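## Task

The lettered blocks on the mat are meant to read "DOG" left to right when viewed from the robot's base, yet one letter is absent. Place the block carrying the absent letter so that the three letters rest entirely on the mat, in a tight straight line, each with its letter facing up and upright. The remaining (fourth) block must end up off the mat. The layout must stay correct by itself, without the robot holding anything in place. Finish by releasing and moving the gripper away.

## Robot and tools

Robot: a single six-joint arm (URDF name big_yam) ending in a two-finger parallel gripper with a camera on the wrist. Two cameras exist: cam_high (896x504 pixels) and cam_wrist (616x616). The base may sit slightly tilted on the table.

Scene frame: origin on the table surface right under the arm base, +z up, +y to the left when facing along +x. So "left to right as seen from the base" runs from +y toward -y. The URDF link pinch is the point centred between the finger pads, about 1 cm short of the fingertips; the fingers extend along its +z and close along its y. The wrist_camera_optical frame has +z looking forward, +x to image right, +y to image down.

execute_actions takes "actions", a list with zero or one entry, and optional "pictures" (boolean).
- Empty list: nothing is commanded; the current state comes back with camera images.
- Move: {"rows": [...], "steps": n}. rows holds 1 to 15 rows; each row is seven plain numbers and is an absolute target, not an offset: six joint angles in radians in the order waist, shoulder, elbow, wrist pitch, wrist yaw, wrist roll, then the gripper opening. One row is used per control step (1/30 s); if steps exceeds the number of rows, the final row repeats. steps is 3 to 15 (default 15).
- Wait: {"steps": n} with no rows, n up to 300; no new command, it returns after that many steps since the previous result.
- Images come back only for an empty list or when pictures is true.

Joint ranges (rad): waist -2.880..2.880, shoulder 0.000..3.142, elbow 0.000..3.019, wrist pitch -1.693..1.571, wrist yaw -1.571..1.571, wrist roll -2.094..2.094. A call is rejected (nothing sent) if any target exceeds its range by over 0.019 and lies farther out than that joint's last reported angle. True ends may differ from these by up to 0.019; an over-range target is clipped to the true end and the result then reports "joint sent to its limit" (possibly referring to an earlier action still running). Absence of that line does not prove more travel is available.

Gripper opening: -1 closed to +1 fully open (0.094 m pad gap). Away from the extremes the fingers go to where grip_measured equals the commanded value. To hold something, keep commanding below grip_measured: roughly 0.03 lower for a firm grip, a smaller margin for a lighter one. Pad force tops out near 50-62 N (less for parts thinner than about 2 mm), with a brief spike on first contact. Readings may be off by about 1 mm, consistently within a scene.

Motion limits: every step, each joint's sent target is kept within a lead of its measured angle: waist 0.264, shoulder 0.32, elbow 0.276, wrist pitch 0.33, wrist yaw 0.186, wrist roll 0.522 rad. If the targets would place the gripper over 70 mm from where it currently is, all are pulled back proportionally. Distant goals therefore need several calls.

Timing: each result is sampled 3 steps before its action ends; those last steps run afterward, and the arm keeps heading to the last row sent while the next call is being written, until it nearly stops, stalls, or a step is HELD. Fingers already moving finish moving.

Result lines: Joint positions and Joint velocities list the six joints (rad, rad/s) then the pad gap (m, m/s). grip_measured is the opening on the command scale. Joint torques (six, same order) are raw drive outputs with offsets, scale and noise, nonzero even unloaded; friction can mask or mimic contact. HELD marks steps where the row was not fully sent; "joint command not followed" means the clearance check altered or blocked targets (mounts and posts count as the arm). MOTOR HOT appears from 85 °C; at 100 °C an OVER-TEMPERATURE FAULT line appears, the motors and gripper go limp and the arm drops until cooled. Holding loads, even while idle, heats motors.

zoom_image: camera ("cam_high" or "cam_wrist") and region [x0, y0, x1, y1] in pixels of that camera's latest image, top-left origin, at most 504x504; returns an enlarged view.

read_manual: optional section, only "licences"; returns URDF licence text, no motion.

finished_scene: scene (integer number of the current scene). Replying without any tool call ends all remaining work.

Avoid: pushing or dropping anything off the table (automatic failure); drops, slips, slams, hard collisions and heavy pressing; ending while still gripping. Occasional external tugs on a held part or shoves on loose objects can happen, so recheck positions before finishing.

Each tool is called after "Request:" in YAML: its name, and indented under it one key for each argument.

## Session

Request:
execute_actions:
  actions: []

Scene clock: 0.00 s of 7600.00 s.
grip_measured=+1.000
Joint positions: [-0.443  0.916  0.423 -1.19  -0.27  -1.834  0.094]
Joint velocities: [ 0.005 -0.005 -0.022  0.012 -0.007 -0.007  0.   ]
Joint torques (N m, as the arm reports them, + toward a larger angle): no reading
Motor temperatures (°C, as the motors report them): [23 23 22 23 23 22]

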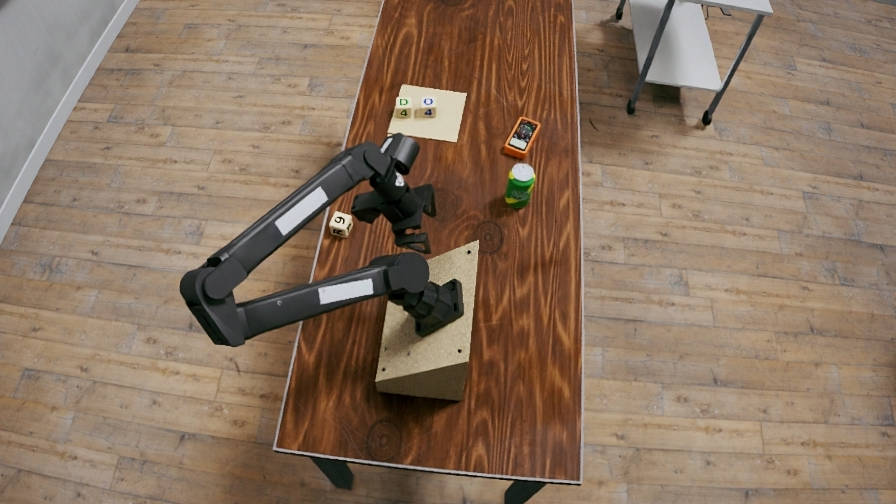

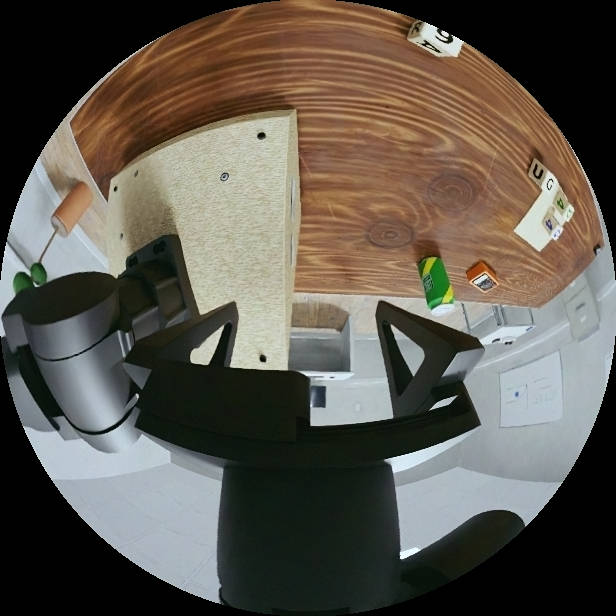

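Request:
zoom_image:
  camera: "cam_high"
  region: [300, 60, 600, 260]

Request:
zoom_image:
  camera: "cam_wrist"
  region: [480, 130, 616, 270]

Request:
zoom_image:
  camera: "cam_high"
  region: [260, 220, 600, 500]

Region (300, 60, 600, 260) of cam_high's 896x504 image, scaled by 1.680, with more detail than that image has.

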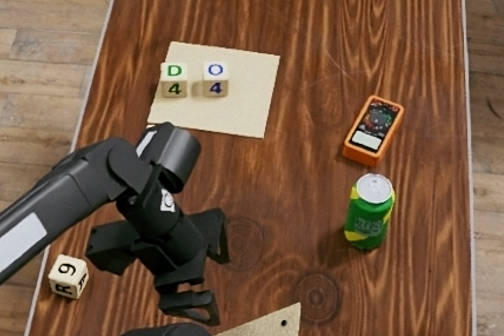

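Region (480, 130, 616, 270) of cam_wrist's 616x616 image, scaled by 3.600, with more detail than that image has; it fills the left 490 columns of this view, and the rest is white.

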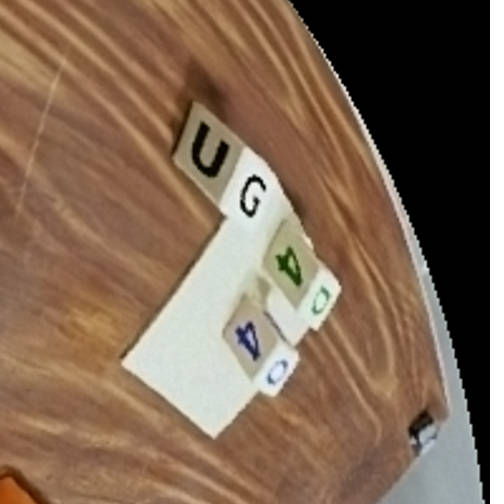

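Region (260, 220, 600, 500) of cam_high's 896x504 image, scaled by 1.482, with more detail than that image has; it fills the top 415 rows of this view, and the rest is white.

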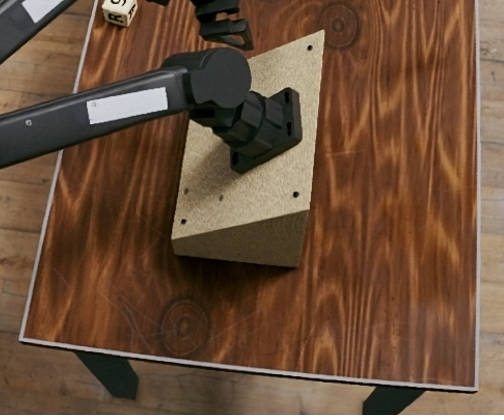

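Request:
execute_actions:
  actions:
    - {"rows": [[-0.44,0.92,0.46,-1.2,-0.28,-1.78,1],[-0.435,0.93,0.51,-1.21,-0.29,-1.72,1],[-0.43,0.94,0.56,-1.22,-0.30,-1.65,1],[-0.42,0.96,0.61,-1.23,-0.31,-1.58,1],[-0.41,0.98,0.66,-1.24,-0.32,-1.5,1],[-0.40,1.0,0.71,-1.25,-0.33,-1.42,1],[-0.39,1.03,0.76,-1.26,-0.34,-1.34,1],[-0.38,1.06,0.80,-1.27,-0.35,-1.26,1],[-0.37,1.10,0.84,-1.28,-0.36,-1.18,1],[-0.36,1.14,0.88,-1.29,-0.37,-1.10,1],[-0.35,1.18,0.92,-1.30,-0.38,-1.02,1],[-0.34,1.22,0.96,-1.31,-0.39,-0.94,1],[-0.33,1.26,1.0,-1.32,-0.40,-0.86,1],[-0.32,1.30,1.03,-1.32,-0.41,-0.78,1],[-0.31,1.34,1.06,-1.33,-0.42,-0.70,1]], "steps": 15}

Request:
execute_actions:
  actions:
    - {"rows": [[-0.30,1.38,1.09,-1.33,-0.43,-0.64,1],[-0.29,1.42,1.12,-1.335,-0.44,-0.58,1],[-0.28,1.46,1.15,-1.34,-0.455,-0.52,1],[-0.27,1.50,1.18,-1.34,-0.47,-0.46,1],[-0.26,1.54,1.21,-1.345,-0.48,-0.40,1],[-0.255,1.57,1.23,-1.345,-0.49,-0.36,1],[-0.25,1.60,1.25,-1.348,-0.50,-0.32,1],[-0.247,1.62,1.27,-1.348,-0.503,-0.30,1],[-0.245,1.643,1.281,-1.348,-0.506,-0.282,1]], "steps": 15}

Request:
execute_actions:
  actions:
    - {"steps": 20}
  pictures: true

Scene clock: 1.70 s of 7600.00 s.
grip_measured=+1.000
Joint positions: [-0.376  1.117  0.857 -1.274 -0.378 -1.28   0.094]
Joint velocities: [ 0.347  1.245  1.648 -0.281 -0.344  2.308  0.   ]
Joint torques (N m, as the arm reports them, + toward a larger angle): [-5.33 -0.57  6.56 -0.17  0.06  0.03]
Motor temperatures (°C, as the motors report them): [23 23 23 23 23 22]
Steps of this call (steps 1 to 39: nothing new was sent; steps 40 to 51: the first 12 steps of this action). Readings (joint positions):
40: [-0.443 0.916 0.423 -1.190 -0.272 -1.827]
41: [-0.443 0.916 0.426 -1.192 -0.279 -1.811]
43: [-0.442 0.926 0.462 -1.207 -0.296 -1.750]
47: [-0.419 0.986 0.630 -1.233 -0.331 -1.571]
51: the state above

Scene clock: 2.20 s of 7600.00 s.
grip_measured=+1.000
Joint positions: [-0.259  1.655  1.246 -1.327 -0.502 -0.383  0.094]
Joint velocities: [ 0.005  0.239  0.017  0.017 -0.007  0.579  0.   ]
Joint torques (N m, as the arm reports them, + toward a larger angle): [-11.61 -10.65   8.56  -0.86  -0.09   0.13]
Motor temperatures (°C, as the motors report them): [23 23 23 23 23 22]
Steps of this call (steps 1 to 3: the last 3 steps of your previous action; steps 4 to 15: the first 12 steps of this action). Readings (joint positions):
4: [-0.334 1.285 1.036 -1.299 -0.420 -0.967]
5: [-0.324 1.325 1.066 -1.304 -0.429 -0.894]
7: [-0.306 1.406 1.115 -1.314 -0.455 -0.755]
11: [-0.273 1.565 1.207 -1.327 -0.495 -0.517]
15: the state above

Scene clock: 2.87 s of 7600.00 s.
grip_measured=+1.000
Joint positions: [-0.259  1.648  1.247 -1.333 -0.503 -0.292  0.094]
Joint velocities: [-0.005  0.005 -0.007 -0.002 -0.081  0.11   0.   ]
Joint torques (N m, as the arm reports them, + toward a larger angle): [-11.8  -10.15   8.38  -0.73  -0.11   0.11]
Motor temperatures (°C, as the motors report them): [23 23 23 23 23 22]
Kept back: nothing.
Steps of this call (steps 1 to 3: the last 3 steps of your previous action; steps 4 to 20: the robot went on to your last target). Readings (joint positions):
1: [-0.259 1.660 1.246 -1.328 -0.502 -0.364]
2: [-0.259 1.662 1.246 -1.330 -0.502 -0.349]
4: [-0.259 1.658 1.247 -1.331 -0.503 -0.327]
8: [-0.259 1.649 1.247 -1.332 -0.503 -0.306]
20: the state above

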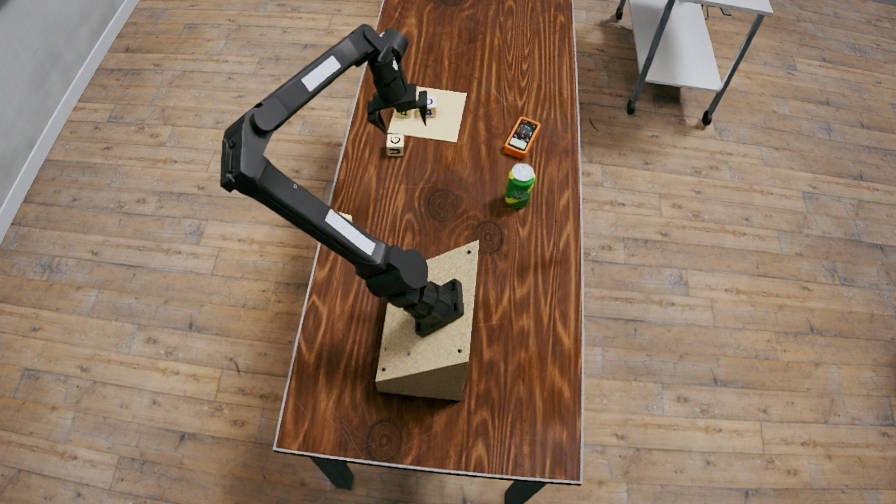

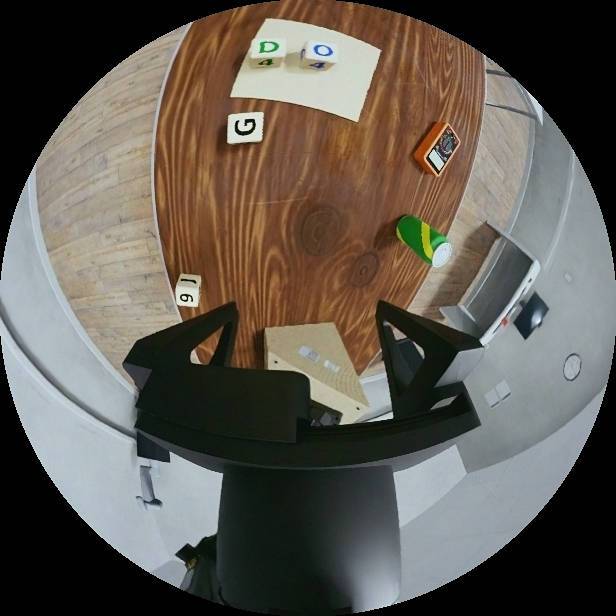

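Request:
zoom_image:
  camera: "cam_wrist"
  region: [160, 0, 480, 320]

Request:
zoom_image:
  camera: "cam_high"
  region: [330, 20, 510, 180]

Region (160, 0, 480, 320) of cam_wrist's 616x616 image, scaled by 1.575, with more detail than that image has.

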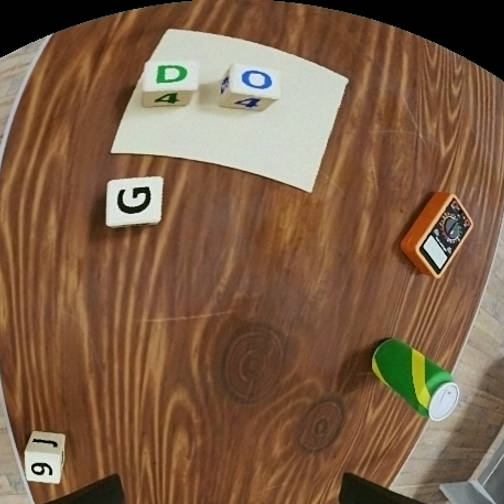

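Region (330, 20, 510, 180) of cam_high's 896x504 image, scaled by 2.800, with more detail than that image has.

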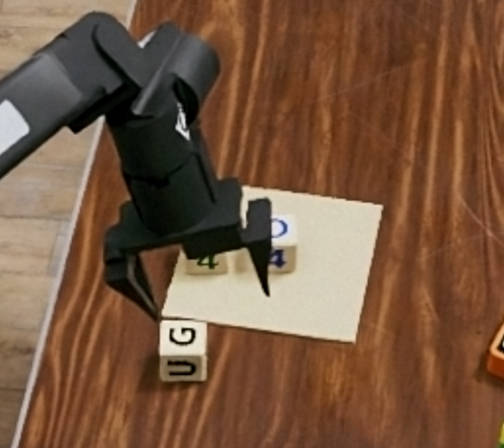

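Request:
zoom_image:
  camera: "cam_wrist"
  region: [200, 20, 390, 170]

Region (200, 20, 390, 170) of cam_wrist's 616x616 image, scaled by 2.653, with more detail than that image has; it fills the top 398 rows of this view, and the rest is white.

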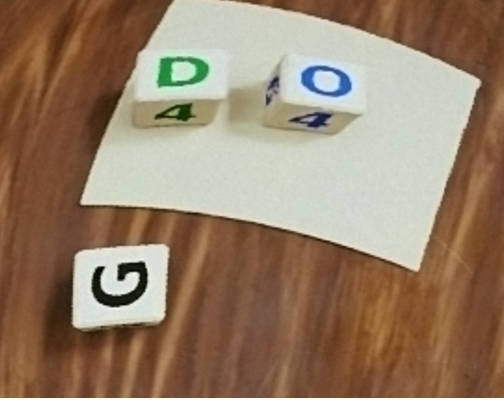

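Request:
execute_actions:
  actions:
    - {"rows": [[-0.243,1.648,1.285,-1.343,-0.511,-0.278,1],[-0.238,1.660,1.295,-1.332,-0.522,-0.268,1],[-0.230,1.678,1.310,-1.314,-0.540,-0.254,1],[-0.221,1.70,1.329,-1.293,-0.562,-0.236,1],[-0.211,1.725,1.349,-1.269,-0.586,-0.217,1],[-0.200,1.752,1.371,-1.243,-0.612,-0.196,1],[-0.189,1.78,1.394,-1.216,-0.64,-0.174,1],[-0.177,1.808,1.417,-1.189,-0.667,-0.152,1],[-0.166,1.835,1.44,-1.163,-0.693,-0.131,1],[-0.156,1.86,1.46,-1.139,-0.717,-0.111,1],[-0.147,1.883,1.48,-1.117,-0.74,-0.093,1],[-0.139,1.903,1.496,-1.098,-0.759,-0.077,1],[-0.132,1.919,1.51,-1.082,-0.775,-0.065,1],[-0.127,1.931,1.52,-1.071,-0.786,-0.055,1],[-0.125,1.938,1.525,-1.065,-0.793,-0.05,1]], "steps": 15}

Request:
execute_actions:
  actions:
    - {"steps": 20}
  pictures: true

Scene clock: 5.30 s of 7600.00 s.
grip_measured=+1.000
Joint positions: [-0.185  1.826  1.449 -1.154 -0.739 -0.158  0.094]
Joint velocities: [ 0.357  0.825  0.593  0.701 -0.505  0.432  0.   ]
Joint torques (N m, as the arm reports them, + toward a larger angle): [-14.16  -9.47   6.61   0.47  -0.16   0.05]
Motor temperatures (°C, as the motors report them): [23 23 23 23 23 22]
Steps of this call (steps 1 to 15: the robot went on to your last target; steps 16 to 61: nothing new was sent; steps 62 to 73: the first 12 steps of this action). Readings (joint positions):
62: [-0.259 1.648 1.247 -1.333 -0.505 -0.290]
63: [-0.259 1.648 1.248 -1.333 -0.511 -0.287]
65: [-0.257 1.653 1.259 -1.330 -0.541 -0.276]
69: [-0.233 1.715 1.343 -1.261 -0.640 -0.226]
73: the state above

Scene clock: 5.97 s of 7600.00 s.
grip_measured=+1.000
Joint positions: [-0.131  1.942  1.497 -1.081 -0.79  -0.06   0.094]
Joint velocities: [-0.005  0.005  0.007  0.007 -0.007 -0.007  0.   ]
Joint torques (N m, as the arm reports them, + toward a larger angle): [-16.57 -13.59   7.39   0.93  -0.31   0.11]
Motor temperatures (°C, as the motors report them): [23 23 24 23 23 22]
Kept back: nothing.
Steps of this call (steps 1 to 3: the last 3 steps of your previous action; steps 4 to 20: the robot went on to your last target). Readings (joint positions):
1: [-0.173 1.853 1.468 -1.131 -0.757 -0.142]
2: [-0.162 1.877 1.482 -1.112 -0.772 -0.127]
4: [-0.143 1.915 1.495 -1.087 -0.787 -0.102]
8: [-0.131 1.944 1.496 -1.081 -0.789 -0.076]
20: the state above

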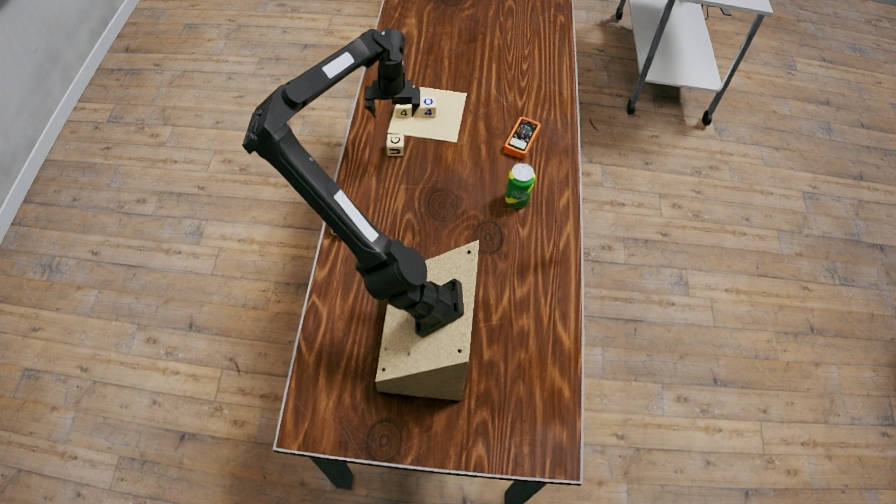

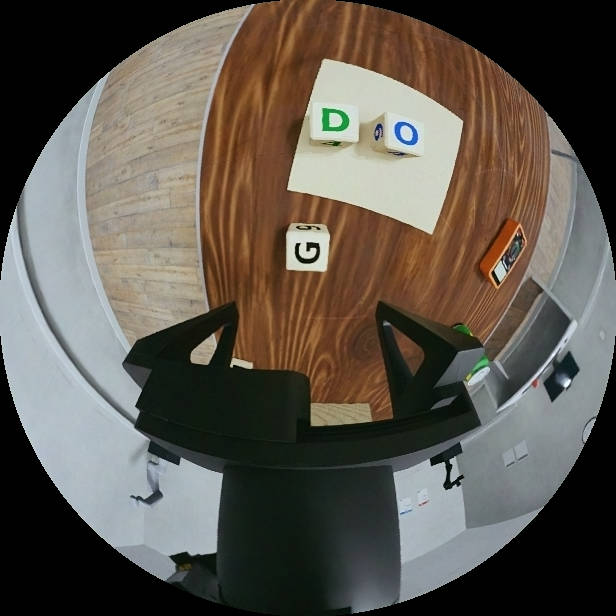

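Request:
zoom_image:
  camera: "cam_wrist"
  region: [260, 50, 490, 290]

Region (260, 50, 490, 290) of cam_wrist's 616x616 image, scaled by 2.100, with more detail than that image has; it fills the left 483 columns of this view, and the rest is white.

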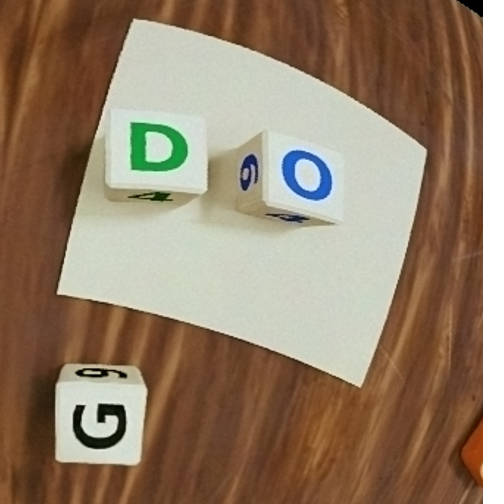

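Request:
execute_actions:
  actions:
    - {"rows": [[-0.122,1.940,1.524,-1.058,-0.793,-0.045,1],[-0.115,1.945,1.521,-1.045,-0.792,-0.033,1],[-0.105,1.953,1.516,-1.024,-0.791,-0.016,1],[-0.093,1.963,1.510,-0.998,-0.79,0.005,1],[-0.079,1.974,1.504,-0.968,-0.788,0.028,1],[-0.064,1.985,1.497,-0.936,-0.786,0.053,1],[-0.049,1.997,1.49,-0.903,-0.784,0.079,1],[-0.034,2.010,1.484,-0.87,-0.782,0.104,1],[-0.019,2.023,1.479,-0.838,-0.779,0.128,1],[-0.005,2.035,1.475,-0.808,-0.777,0.15,1],[0.007,2.046,1.471,-0.781,-0.775,0.169,1],[0.017,2.055,1.468,-0.758,-0.773,0.185,1],[0.025,2.062,1.465,-0.74,-0.771,0.197,1],[0.030,2.067,1.464,-0.728,-0.77,0.205,1],[0.033,2.070,1.463,-0.722,-0.769,0.208,1]], "steps": 15}

Request:
execute_actions:
  actions:
    - {"steps": 18}
  pictures: true

Scene clock: 7.63 s of 7600.00 s.
grip_measured=+1.000
Joint positions: [-0.05   1.986  1.494 -0.83  -0.779  0.092  0.094]
Joint velocities: [ 0.503  0.337 -0.071  0.799  0.022  0.608  0.   ]
Joint torques (N m, as the arm reports them, + toward a larger angle): [-14.49  -9.17   3.25   0.79   0.04   0.1 ]
Motor temperatures (°C, as the motors report them): [23 23 24 23 23 22]
Steps of this call (steps 1 to 15: the robot went on to your last target; steps 16 to 38: nothing new was sent; steps 39 to 50: the first 12 steps of this action). Readings (joint positions):
39: [-0.131 1.942 1.497 -1.081 -0.790 -0.058]
40: [-0.131 1.942 1.497 -1.076 -0.790 -0.055]
42: [-0.130 1.942 1.497 -1.053 -0.790 -0.041]
46: [-0.109 1.950 1.497 -0.948 -0.786 0.018]
50: the state above

Scene clock: 8.23 s of 7600.00 s.
grip_measured=+1.000
Joint positions: [ 0.036  2.067  1.463 -0.738 -0.771  0.197  0.094]
Joint velocities: [ 0.005 -0.015  0.007 -0.002  0.037  0.007  0.   ]
Joint torques (N m, as the arm reports them, + toward a larger angle): [-18.29 -14.21   4.17   0.86  -0.03   0.06]
Motor temperatures (°C, as the motors report them): [23 23 24 23 23 22]
Kept back: nothing.
Steps of this call (steps 1 to 3: the last 3 steps of your previous action; steps 4 to 18: the robot went on to your last target). Readings (joint positions):
1: [-0.033 1.998 1.491 -0.803 -0.777 0.110]
2: [-0.015 2.011 1.488 -0.780 -0.775 0.127]
4: [0.014 2.036 1.480 -0.752 -0.774 0.153]
8: [0.039 2.066 1.465 -0.743 -0.773 0.180]
18: the state above

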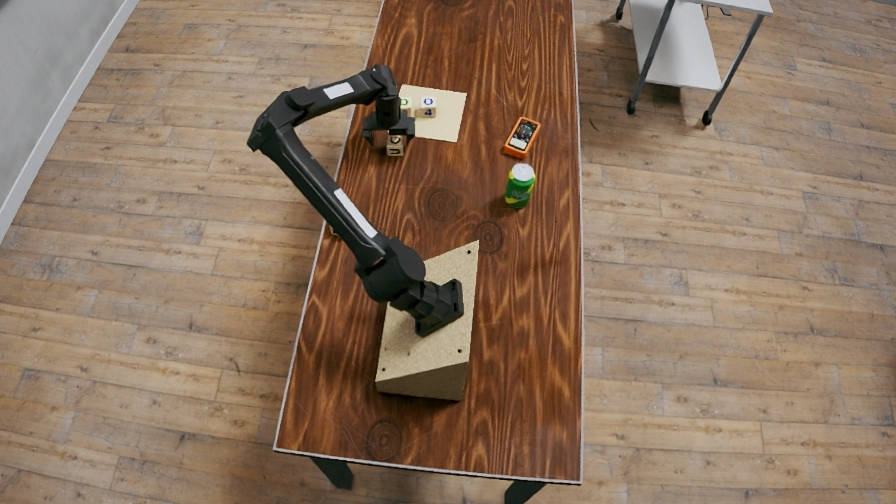

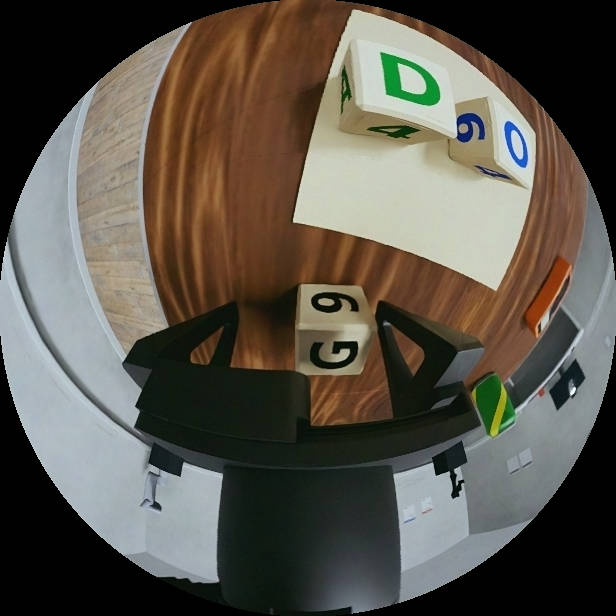

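Request:
execute_actions:
  actions:
    - {"rows": [[0.030,2.071,1.458,-0.722,-0.769,0.208,1],[0.026,2.073,1.452,-0.722,-0.769,0.208,1],[0.022,2.075,1.445,-0.722,-0.769,0.208,1],[0.018,2.076,1.438,-0.722,-0.769,0.208,1]], "steps": 15}

Request:
execute_actions:
  actions:
    - {"steps": 6}
  pictures: true

Scene clock: 8.77 s of 7600.00 s.
grip_measured=+1.000
Joint positions: [ 0.024  2.067  1.445 -0.737 -0.771  0.2    0.094]
Joint velocities: [-0.015 -0.005 -0.012 -0.012  0.007  0.007  0.   ]
Joint torques (N m, as the arm reports them, + toward a larger angle): [-18.27 -13.59   3.62   0.7    0.04   0.06]
Motor temperatures (°C, as the motors report them): [24 23 24 23 23 22]
Steps of this call (steps 1 to 4: the robot went on to your last target; steps 5 to 16: the first 12 steps of this action). Readings (joint positions):
5: [0.036 2.067 1.463 -0.738 -0.771 0.199]
6: [0.036 2.067 1.463 -0.738 -0.771 0.199]
8: [0.035 2.067 1.459 -0.737 -0.771 0.199]
12: [0.029 2.067 1.447 -0.737 -0.771 0.199]
16: the state above

Scene clock: 8.97 s of 7600.00 s.
grip_measured=+1.000
Joint positions: [ 0.023  2.067  1.445 -0.737 -0.771  0.2    0.094]
Joint velocities: [-0.005 -0.015 -0.007  0.002 -0.11   0.066  0.   ]
Joint torques (N m, as the arm reports them, + toward a larger angle): [-17.16 -12.56   3.46   1.    -0.04   0.08]
Motor temperatures (°C, as the motors report them): [24 24 24 23 23 22]
Kept back: nothing.
Steps of this call (steps 1 to 3: the last 3 steps of your previous action; steps 4 to 6: the robot went on to your last target). Readings (joint positions):
1: [0.023 2.067 1.445 -0.737 -0.771 0.200]
2: [0.023 2.067 1.445 -0.737 -0.771 0.200]
4: [0.023 2.067 1.445 -0.737 -0.771 0.200]
6: the state above

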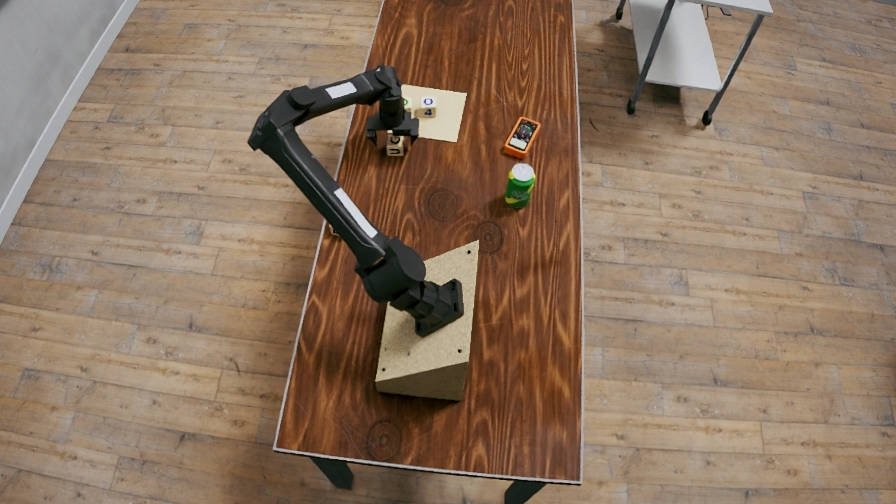

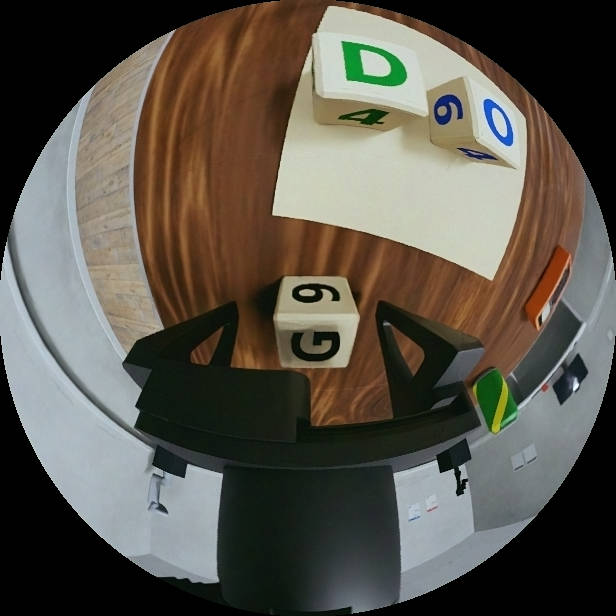

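Request:
execute_actions:
  actions:
    - {"rows": [[0.018,2.076,1.432,-0.722,-0.769,0.208,1],[0.018,2.076,1.426,-0.722,-0.769,0.208,0.9],[0.018,2.076,1.420,-0.722,-0.769,0.208,0.8],[0.018,2.076,1.416,-0.722,-0.769,0.208,0.7],[0.018,2.076,1.416,-0.722,-0.769,0.208,0.6],[0.018,2.076,1.416,-0.722,-0.769,0.208,0.5],[0.018,2.076,1.416,-0.722,-0.769,0.208,0.4],[0.018,2.076,1.416,-0.722,-0.769,0.208,0.3],[0.018,2.076,1.416,-0.722,-0.769,0.208,0.22],[0.018,2.076,1.416,-0.722,-0.769,0.208,0.15],[0.018,2.076,1.416,-0.722,-0.769,0.208,0.09],[0.018,2.076,1.416,-0.722,-0.769,0.208,0.04],[0.018,2.076,1.416,-0.722,-0.769,0.208,0.0],[0.018,2.076,1.416,-0.722,-0.769,0.208,-0.04],[0.018,2.076,1.416,-0.722,-0.769,0.208,-0.08]], "steps": 15}

Request:
execute_actions:
  actions:
    - {"steps": 12}
  pictures: true

Scene clock: 9.63 s of 7600.00 s.
grip_measured=+0.068
Joint positions: [ 0.023  2.067  1.423 -0.736 -0.771  0.2    0.05 ]
Joint velocities: [-0.005 -0.005 -0.022  0.002 -0.022  0.037 -0.052]
Joint torques (N m, as the arm reports them, + toward a larger angle): [-17.14 -13.08   3.47   0.45  -0.05   0.12]
Motor temperatures (°C, as the motors report them): [24 24 24 23 23 22]
Steps of this call (steps 1 to 8: the robot went on to your last target; steps 9 to 20: the first 12 steps of this action). Readings (joint positions):
9: [0.023 2.067 1.445 -0.737 -0.771 0.200]
10: [0.023 2.067 1.444 -0.736 -0.771 0.200]
12: [0.023 2.067 1.438 -0.736 -0.771 0.200]
16: [0.023 2.067 1.423 -0.736 -0.771 0.200]
20: the state above

Scene clock: 10.03 s of 7600.00 s.
grip_measured=-0.063
Joint positions: [ 0.023  2.067  1.423 -0.736 -0.771  0.2    0.044]
Joint velocities: [ 0.005 -0.005 -0.002 -0.002  0.125  0.022 -0.001]
Joint torques (N m, as the arm reports them, + toward a larger angle): [-17.32 -12.53   3.39   0.85  -0.04   0.09]
Motor temperatures (°C, as the motors report them): [24 24 24 23 23 22]
Kept back: nothing.
Steps of this call (steps 1 to 3: the last 3 steps of your previous action; steps 4 to 12: the robot went on to your last target). Readings (joint positions):
1: [0.023 2.067 1.423 -0.736 -0.771 0.200]
2: [0.023 2.067 1.423 -0.736 -0.771 0.200]
4: [0.023 2.067 1.423 -0.736 -0.771 0.200]
8: [0.023 2.067 1.423 -0.736 -0.771 0.200]
12: the state above

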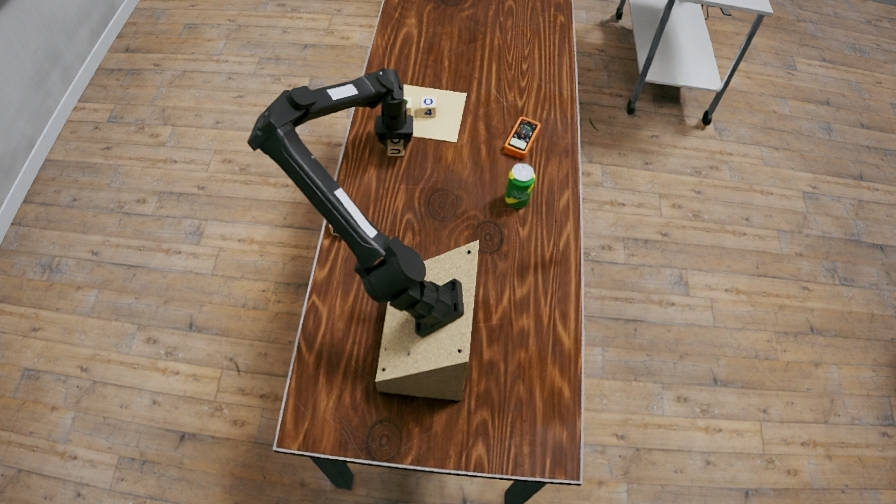

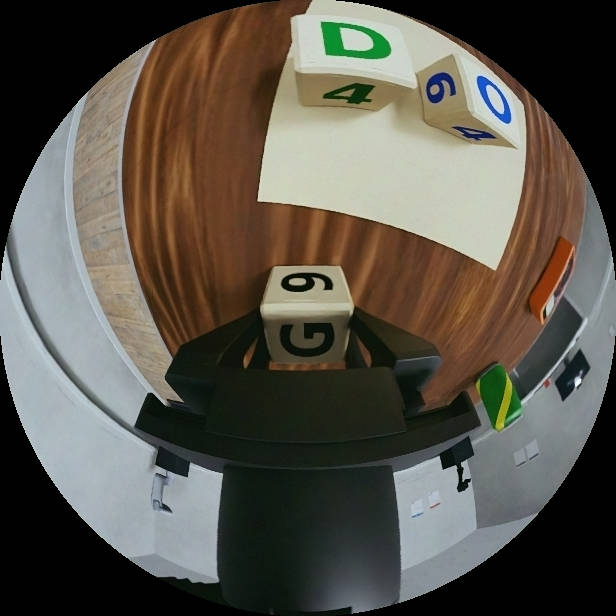

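Request:
execute_actions:
  actions:
    - {"rows": [[0.018,2.066,1.43,-0.722,-0.77,0.2,-0.1],[0.014,2.058,1.445,-0.728,-0.771,0.2,-0.1],[0.008,2.052,1.453,-0.738,-0.772,0.2,-0.1],[0.001,2.046,1.456,-0.752,-0.774,0.2,-0.1],[-0.007,2.039,1.459,-0.77,-0.776,0.2,-0.1],[-0.016,2.032,1.462,-0.79,-0.778,0.2,-0.1],[-0.025,2.025,1.465,-0.812,-0.78,0.21,-0.1],[-0.034,2.018,1.468,-0.835,-0.782,0.23,-0.1],[-0.043,2.012,1.472,-0.858,-0.784,0.26,-0.1],[-0.051,2.008,1.478,-0.88,-0.785,0.30,-0.1],[-0.059,2.006,1.488,-0.90,-0.786,0.35,-0.1],[-0.066,2.008,1.502,-0.92,-0.787,0.40,-0.1],[-0.073,2.015,1.52,-0.938,-0.787,0.45,-0.1],[-0.08,2.028,1.543,-0.955,-0.788,0.50,-0.1],[-0.087,2.046,1.57,-0.972,-0.788,0.55,-0.1]], "steps": 15}

Request:
execute_actions:
  actions:
    - {"rows": [[-0.094,2.068,1.60,-0.989,-0.788,0.60,-0.1],[-0.101,2.093,1.633,-1.006,-0.788,0.65,-0.1],[-0.108,2.12,1.668,-1.023,-0.789,0.70,-0.1],[-0.115,2.148,1.705,-1.04,-0.789,0.75,-0.1],[-0.122,2.177,1.743,-1.057,-0.789,0.80,-0.1],[-0.129,2.206,1.781,-1.074,-0.789,0.85,-0.1],[-0.136,2.235,1.819,-1.091,-0.79,0.90,-0.1],[-0.143,2.264,1.857,-1.108,-0.79,0.95,-0.1],[-0.15,2.293,1.895,-1.125,-0.79,1.0,-0.1],[-0.157,2.322,1.933,-1.142,-0.79,1.05,-0.1],[-0.164,2.351,1.97,-1.159,-0.79,1.10,-0.1],[-0.171,2.379,2.006,-1.175,-0.79,1.145,-0.1],[-0.178,2.406,2.04,-1.191,-0.79,1.19,-0.1],[-0.185,2.432,2.073,-1.206,-0.79,1.23,-0.1],[-0.192,2.456,2.104,-1.22,-0.79,1.265,-0.1]], "steps": 15}

Request:
execute_actions:
  actions:
    - {"rows": [[-0.198,2.478,2.132,-1.233,-0.79,1.295,-0.1],[-0.204,2.498,2.157,-1.245,-0.79,1.32,-0.1],[-0.209,2.515,2.179,-1.255,-0.79,1.342,-0.1],[-0.213,2.53,2.198,-1.264,-0.79,1.36,-0.1],[-0.217,2.542,2.214,-1.271,-0.79,1.374,-0.1],[-0.22,2.552,2.226,-1.277,-0.79,1.384,-0.1],[-0.222,2.559,2.235,-1.28,-0.79,1.39,-0.1],[-0.223,2.563,2.24,-1.282,-0.79,1.394,-0.1]], "steps": 15}

Request:
execute_actions:
  actions:
    - {"steps": 10}
  pictures: true

Scene clock: 11.80 s of 7600.00 s.
grip_measured=-0.067
Joint positions: [-0.03   2.031  1.446 -0.866 -0.782  0.273  0.044]
Joint velocities: [-0.347 -0.161  0.252 -0.618  0.007  0.769 -0.   ]
Joint torques (N m, as the arm reports them, + toward a larger angle): [-18.62 -13.68   7.77   0.08  -0.26   0.05]
Motor temperatures (°C, as the motors report them): [24 24 24 23 23 22]
Steps of this call (steps 1 to 15: the robot went on to your last target; steps 16 to 41: nothing new was sent; steps 42 to 53: the first 12 steps of this action). Readings (joint positions):
42: [0.023 2.067 1.423 -0.736 -0.771 0.200]
43: [0.023 2.067 1.423 -0.736 -0.771 0.200]
45: [0.022 2.067 1.423 -0.736 -0.771 0.200]
49: [0.008 2.056 1.430 -0.781 -0.777 0.204]
53: the state above

Scene clock: 12.30 s of 7600.00 s.
grip_measured=-0.067
Joint positions: [-0.145  2.278  1.93  -1.122 -0.789  0.931  0.044]
Joint velocities: [-0.161  0.962  0.984 -0.505  0.022  1.355 -0.   ]
Joint torques (N m, as the arm reports them, + toward a larger angle): [-22.68 -12.06   6.86  -0.51  -0.15   0.15]
Motor temperatures (°C, as the motors report them): [24 24 24 23 23 22]
Steps of this call (steps 1 to 3: the last 3 steps of your previous action; steps 4 to 15: the first 12 steps of this action). Readings (joint positions):
4: [-0.074 2.029 1.516 -0.942 -0.784 0.418]
5: [-0.083 2.034 1.544 -0.960 -0.784 0.461]
7: [-0.100 2.059 1.616 -0.994 -0.786 0.550]
11: [-0.125 2.153 1.783 -1.056 -0.788 0.737]
15: the state above

Scene clock: 12.80 s of 7600.00 s.
grip_measured=-0.066
Joint positions: [-0.229  2.567  2.187 -1.266 -0.789  1.356  0.044]
Joint velocities: [-0.034 -0.005  0.066 -0.061  0.022  0.183 -0.001]
Joint torques (N m, as the arm reports them, + toward a larger angle): [-22.63 -16.31   9.73  -0.23  -0.11   0.13]
Motor temperatures (°C, as the motors report them): [24 24 24 23 23 22]
Steps of this call (steps 1 to 3: the last 3 steps of your previous action; steps 4 to 15: the first 12 steps of this action). Readings (joint positions):
4: [-0.170 2.407 2.054 -1.187 -0.789 1.112]
5: [-0.176 2.437 2.080 -1.200 -0.789 1.151]
7: [-0.190 2.488 2.123 -1.225 -0.789 1.219]
11: [-0.215 2.554 2.176 -1.257 -0.789 1.313]
15: the state above

Scene clock: 13.13 s of 7600.00 s.
grip_measured=-0.066
Joint positions: [-0.229  2.567  2.209 -1.267 -0.789  1.383  0.044]
Joint velocities: [-0.015  0.005  0.002 -0.012 -0.095  0.066 -0.001]
Joint torques (N m, as the arm reports them, + toward a larger angle): [-21.61 -16.61   8.04  -0.1   -0.09   0.1 ]
Motor temperatures (°C, as the motors report them): [24 24 24 23 23 22]
Kept back: nothing.
Steps of this call (steps 1 to 3: the last 3 steps of your previous action; steps 4 to 10: the robot went on to your last target). Readings (joint positions):
1: [-0.229 2.567 2.191 -1.267 -0.789 1.362]
2: [-0.229 2.567 2.196 -1.267 -0.789 1.367]
4: [-0.229 2.567 2.204 -1.267 -0.789 1.374]
8: [-0.229 2.567 2.209 -1.267 -0.789 1.381]
10: the state above

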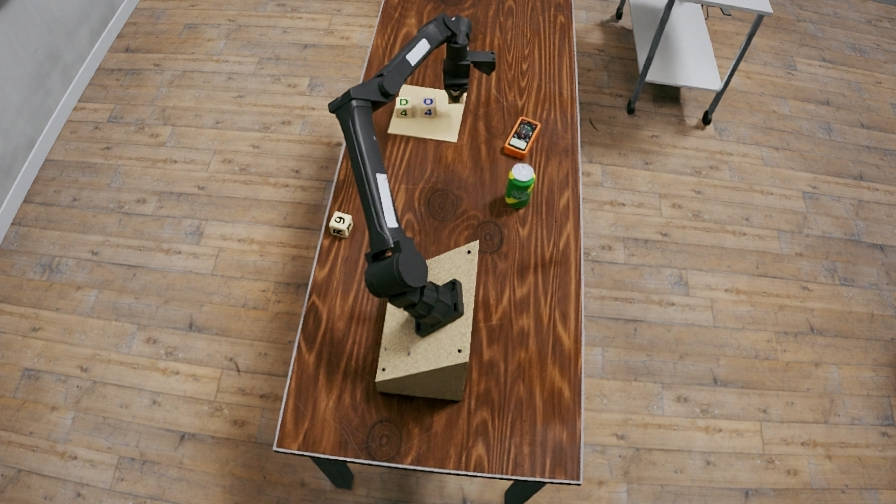

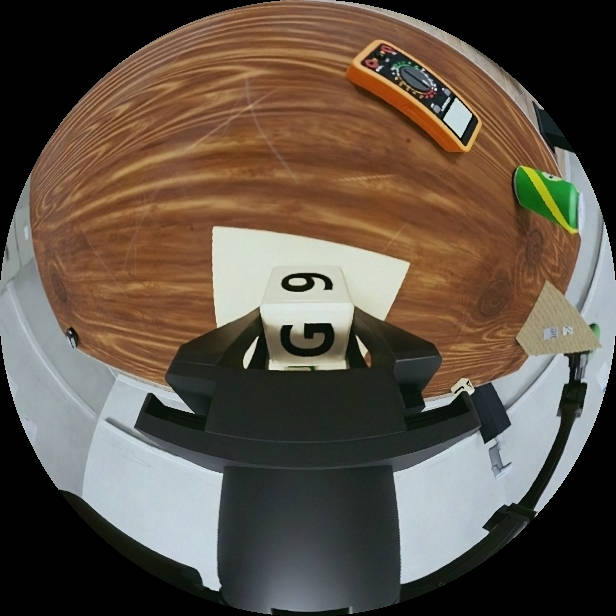

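Request:
execute_actions:
  actions:
    - {"rows": [[-0.219,2.568,2.244,-1.262,-0.79,1.398,-0.1],[-0.214,2.573,2.249,-1.25,-0.79,1.404,-0.1],[-0.208,2.578,2.254,-1.243,-0.79,1.411,-0.1],[-0.202,2.583,2.259,-1.237,-0.79,1.418,-0.1],[-0.196,2.588,2.264,-1.231,-0.79,1.425,-0.1],[-0.19,2.593,2.269,-1.225,-0.79,1.432,-0.1],[-0.185,2.598,2.273,-1.22,-0.79,1.438,-0.1],[-0.181,2.602,2.277,-1.215,-0.79,1.442,-0.1],[-0.178,2.605,2.279,-1.212,-0.79,1.445,-0.1],[-0.176,2.607,2.281,-1.21,-0.79,1.447,-0.1]], "steps": 15}

Request:
execute_actions:
  actions:
    - {"steps": 12}
  pictures: true

Scene clock: 13.97 s of 7600.00 s.
grip_measured=-0.066
Joint positions: [-0.213  2.571  2.247 -1.227 -0.789  1.427  0.044]
Joint velocities: [ 0.112 -0.015  0.037  0.042  0.022  0.154  0.   ]
Joint torques (N m, as the arm reports them, + toward a larger angle): [-20.13 -12.92   8.3    0.8   -0.17   0.13]
Motor temperatures (°C, as the motors report them): [24 24 24 23 23 22]
Steps of this call (steps 1 to 13: the robot went on to your last target; steps 14 to 25: the first 12 steps of this action). Readings (joint positions):
14: [-0.229 2.567 2.209 -1.267 -0.789 1.386]
15: [-0.229 2.567 2.209 -1.267 -0.789 1.388]
17: [-0.229 2.567 2.211 -1.263 -0.789 1.394]
21: [-0.226 2.569 2.230 -1.243 -0.789 1.413]
25: the state above

Scene clock: 14.37 s of 7600.00 s.
grip_measured=-0.066
Joint positions: [-0.195  2.578  2.249 -1.225 -0.789  1.438  0.044]
Joint velocities: [-0.005  0.015  0.007 -0.007 -0.081  0.022 -0.   ]
Joint torques (N m, as the arm reports them, + toward a larger angle): [-20.6  -14.63   8.38   0.96  -0.09   0.15]
Motor temperatures (°C, as the motors report them): [24 24 24 23 23 22]
Kept back: nothing.
Steps of this call (steps 1 to 3: the last 3 steps of your previous action; steps 4 to 12: the robot went on to your last target). Readings (joint positions):
1: [-0.210 2.571 2.249 -1.225 -0.789 1.430]
2: [-0.206 2.571 2.249 -1.225 -0.789 1.431]
4: [-0.200 2.571 2.249 -1.225 -0.789 1.434]
8: [-0.195 2.575 2.249 -1.225 -0.789 1.436]
12: the state above

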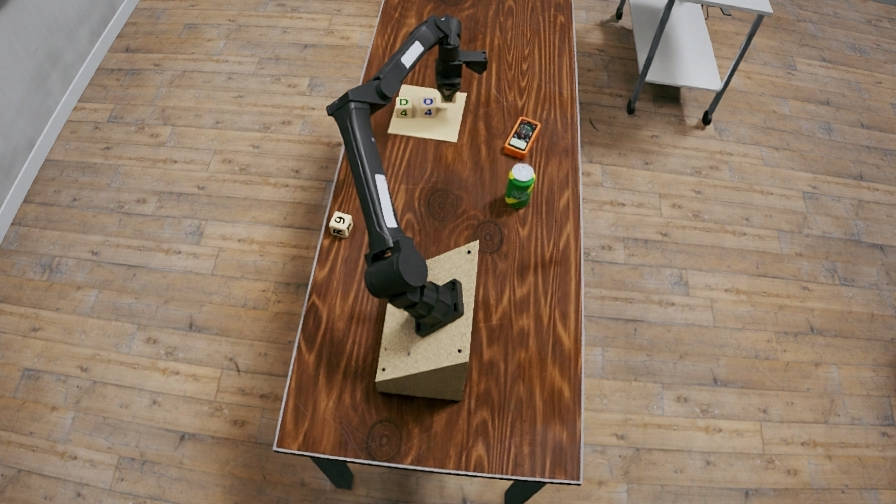

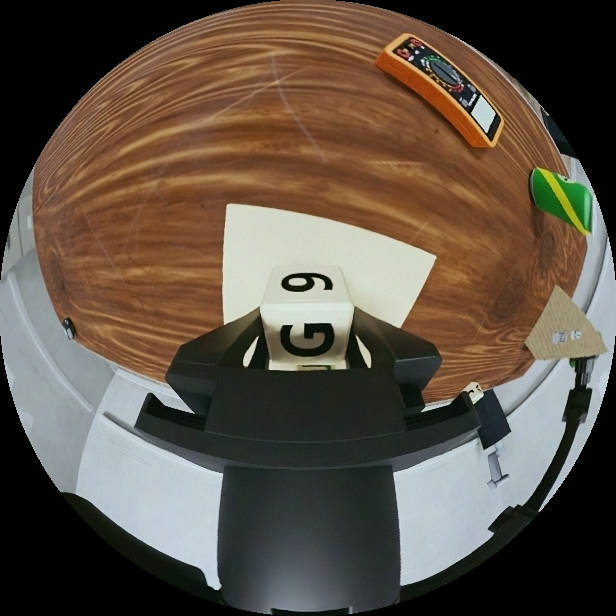

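Request:
execute_actions:
  actions:
    - {"rows": [[-0.176,2.614,2.281,-1.21,-0.79,1.447,-0.1],[-0.176,2.621,2.281,-1.21,-0.79,1.447,-0.1],[-0.176,2.628,2.281,-1.21,-0.79,1.447,-0.1],[-0.176,2.634,2.281,-1.21,-0.79,1.447,-0.1],[-0.176,2.634,2.281,-1.21,-0.79,1.447,-0.1],[-0.176,2.634,2.281,-1.21,-0.79,1.447,-0.1],[-0.172,2.634,2.281,-1.21,-0.79,1.447,-0.1],[-0.168,2.634,2.281,-1.21,-0.79,1.447,-0.1],[-0.164,2.634,2.281,-1.21,-0.79,1.447,-0.1],[-0.162,2.634,2.281,-1.21,-0.79,1.447,-0.1]], "steps": 15}

Request:
execute_actions:
  actions:
    - {"steps": 12}
  pictures: true

Scene clock: 14.93 s of 7600.00 s.
grip_measured=-0.066
Joint positions: [-0.194  2.61   2.25  -1.225 -0.789  1.438  0.044]
Joint velocities: [ 0.015  0.073 -0.027  0.002 -0.051 -0.037  0.   ]
Joint torques (N m, as the arm reports them, + toward a larger angle): [-20.2  -14.88   8.08   0.57  -0.09   0.11]
Motor temperatures (°C, as the motors report them): [24 24 24 23 23 22]
Steps of this call (steps 1 to 5: the robot went on to your last target; steps 6 to 17: the first 12 steps of this action). Readings (joint positions):
6: [-0.195 2.579 2.249 -1.225 -0.789 1.438]
7: [-0.195 2.579 2.249 -1.225 -0.789 1.438]
9: [-0.195 2.583 2.249 -1.225 -0.789 1.438]
13: [-0.195 2.597 2.250 -1.225 -0.789 1.438]
17: the state above

Scene clock: 15.33 s of 7600.00 s.
grip_measured=-0.066
Joint positions: [-0.19   2.614  2.25  -1.225 -0.789  1.439  0.044]
Joint velocities: [-0.005 -0.005  0.002 -0.002 -0.007 -0.007 -0.001]
Joint torques (N m, as the arm reports them, + toward a larger angle): [-20.94 -15.24   8.63   0.64  -0.1    0.13]
Motor temperatures (°C, as the motors report them): [24 24 24 23 23 22]
Kept back: nothing.
Steps of this call (steps 1 to 3: the last 3 steps of your previous action; steps 4 to 12: the robot went on to your last target). Readings (joint positions):
1: [-0.194 2.612 2.250 -1.225 -0.789 1.438]
2: [-0.193 2.613 2.250 -1.225 -0.789 1.438]
4: [-0.192 2.614 2.250 -1.225 -0.789 1.438]
8: [-0.190 2.614 2.250 -1.225 -0.789 1.438]
12: the state above

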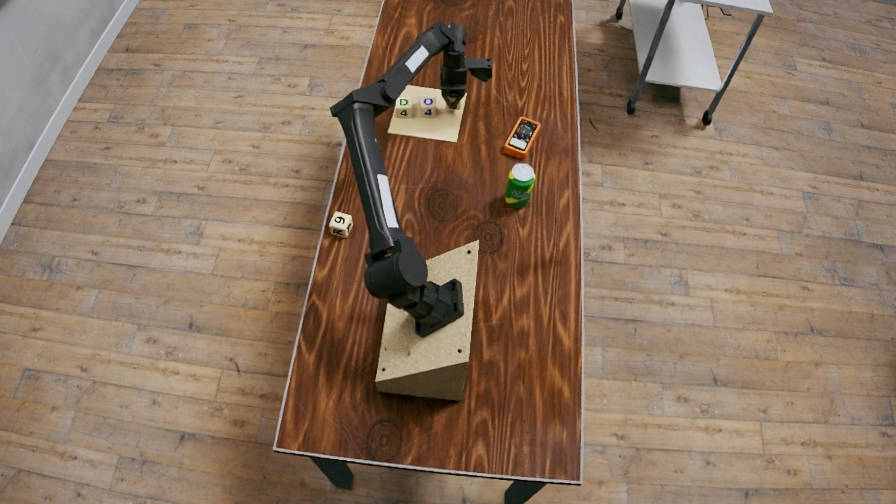

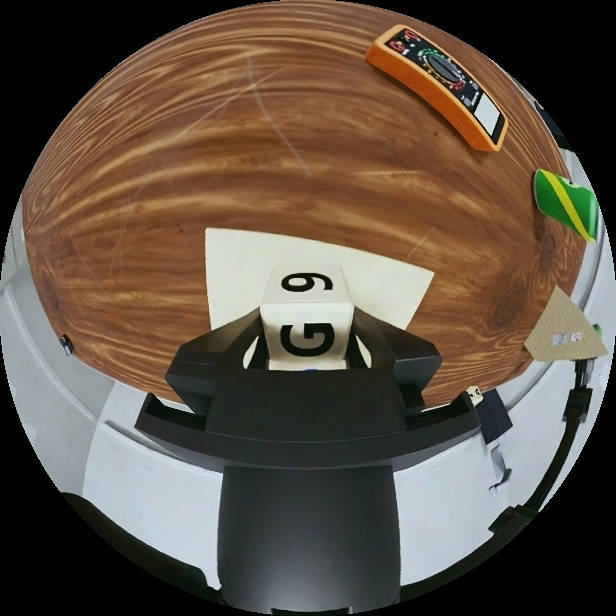

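Request:
zoom_image:
  camera: "cam_wrist"
  region: [180, 200, 460, 400]

Request:
zoom_image:
  camera: "cam_high"
  region: [380, 50, 500, 150]

Region (180, 200, 460, 400) of cam_wrist's 616x616 image, scaled by 1.800, with more detail than that image has; it fills the top 360 rows of this view, and the rest is white.

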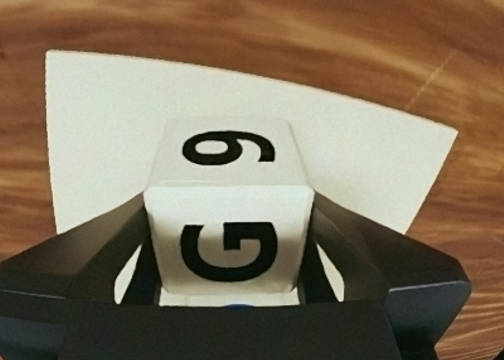

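Region (380, 50, 500, 150) of cam_high's 896x504 image, scaled by 4.200, with more detail than that image has.

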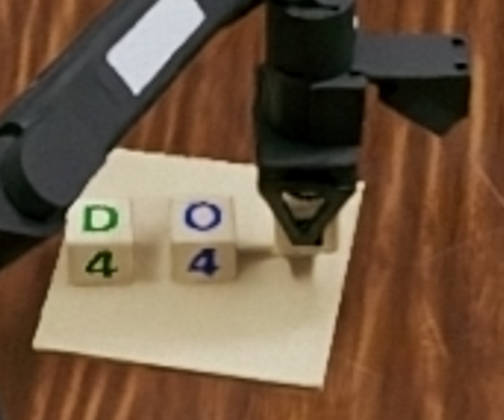

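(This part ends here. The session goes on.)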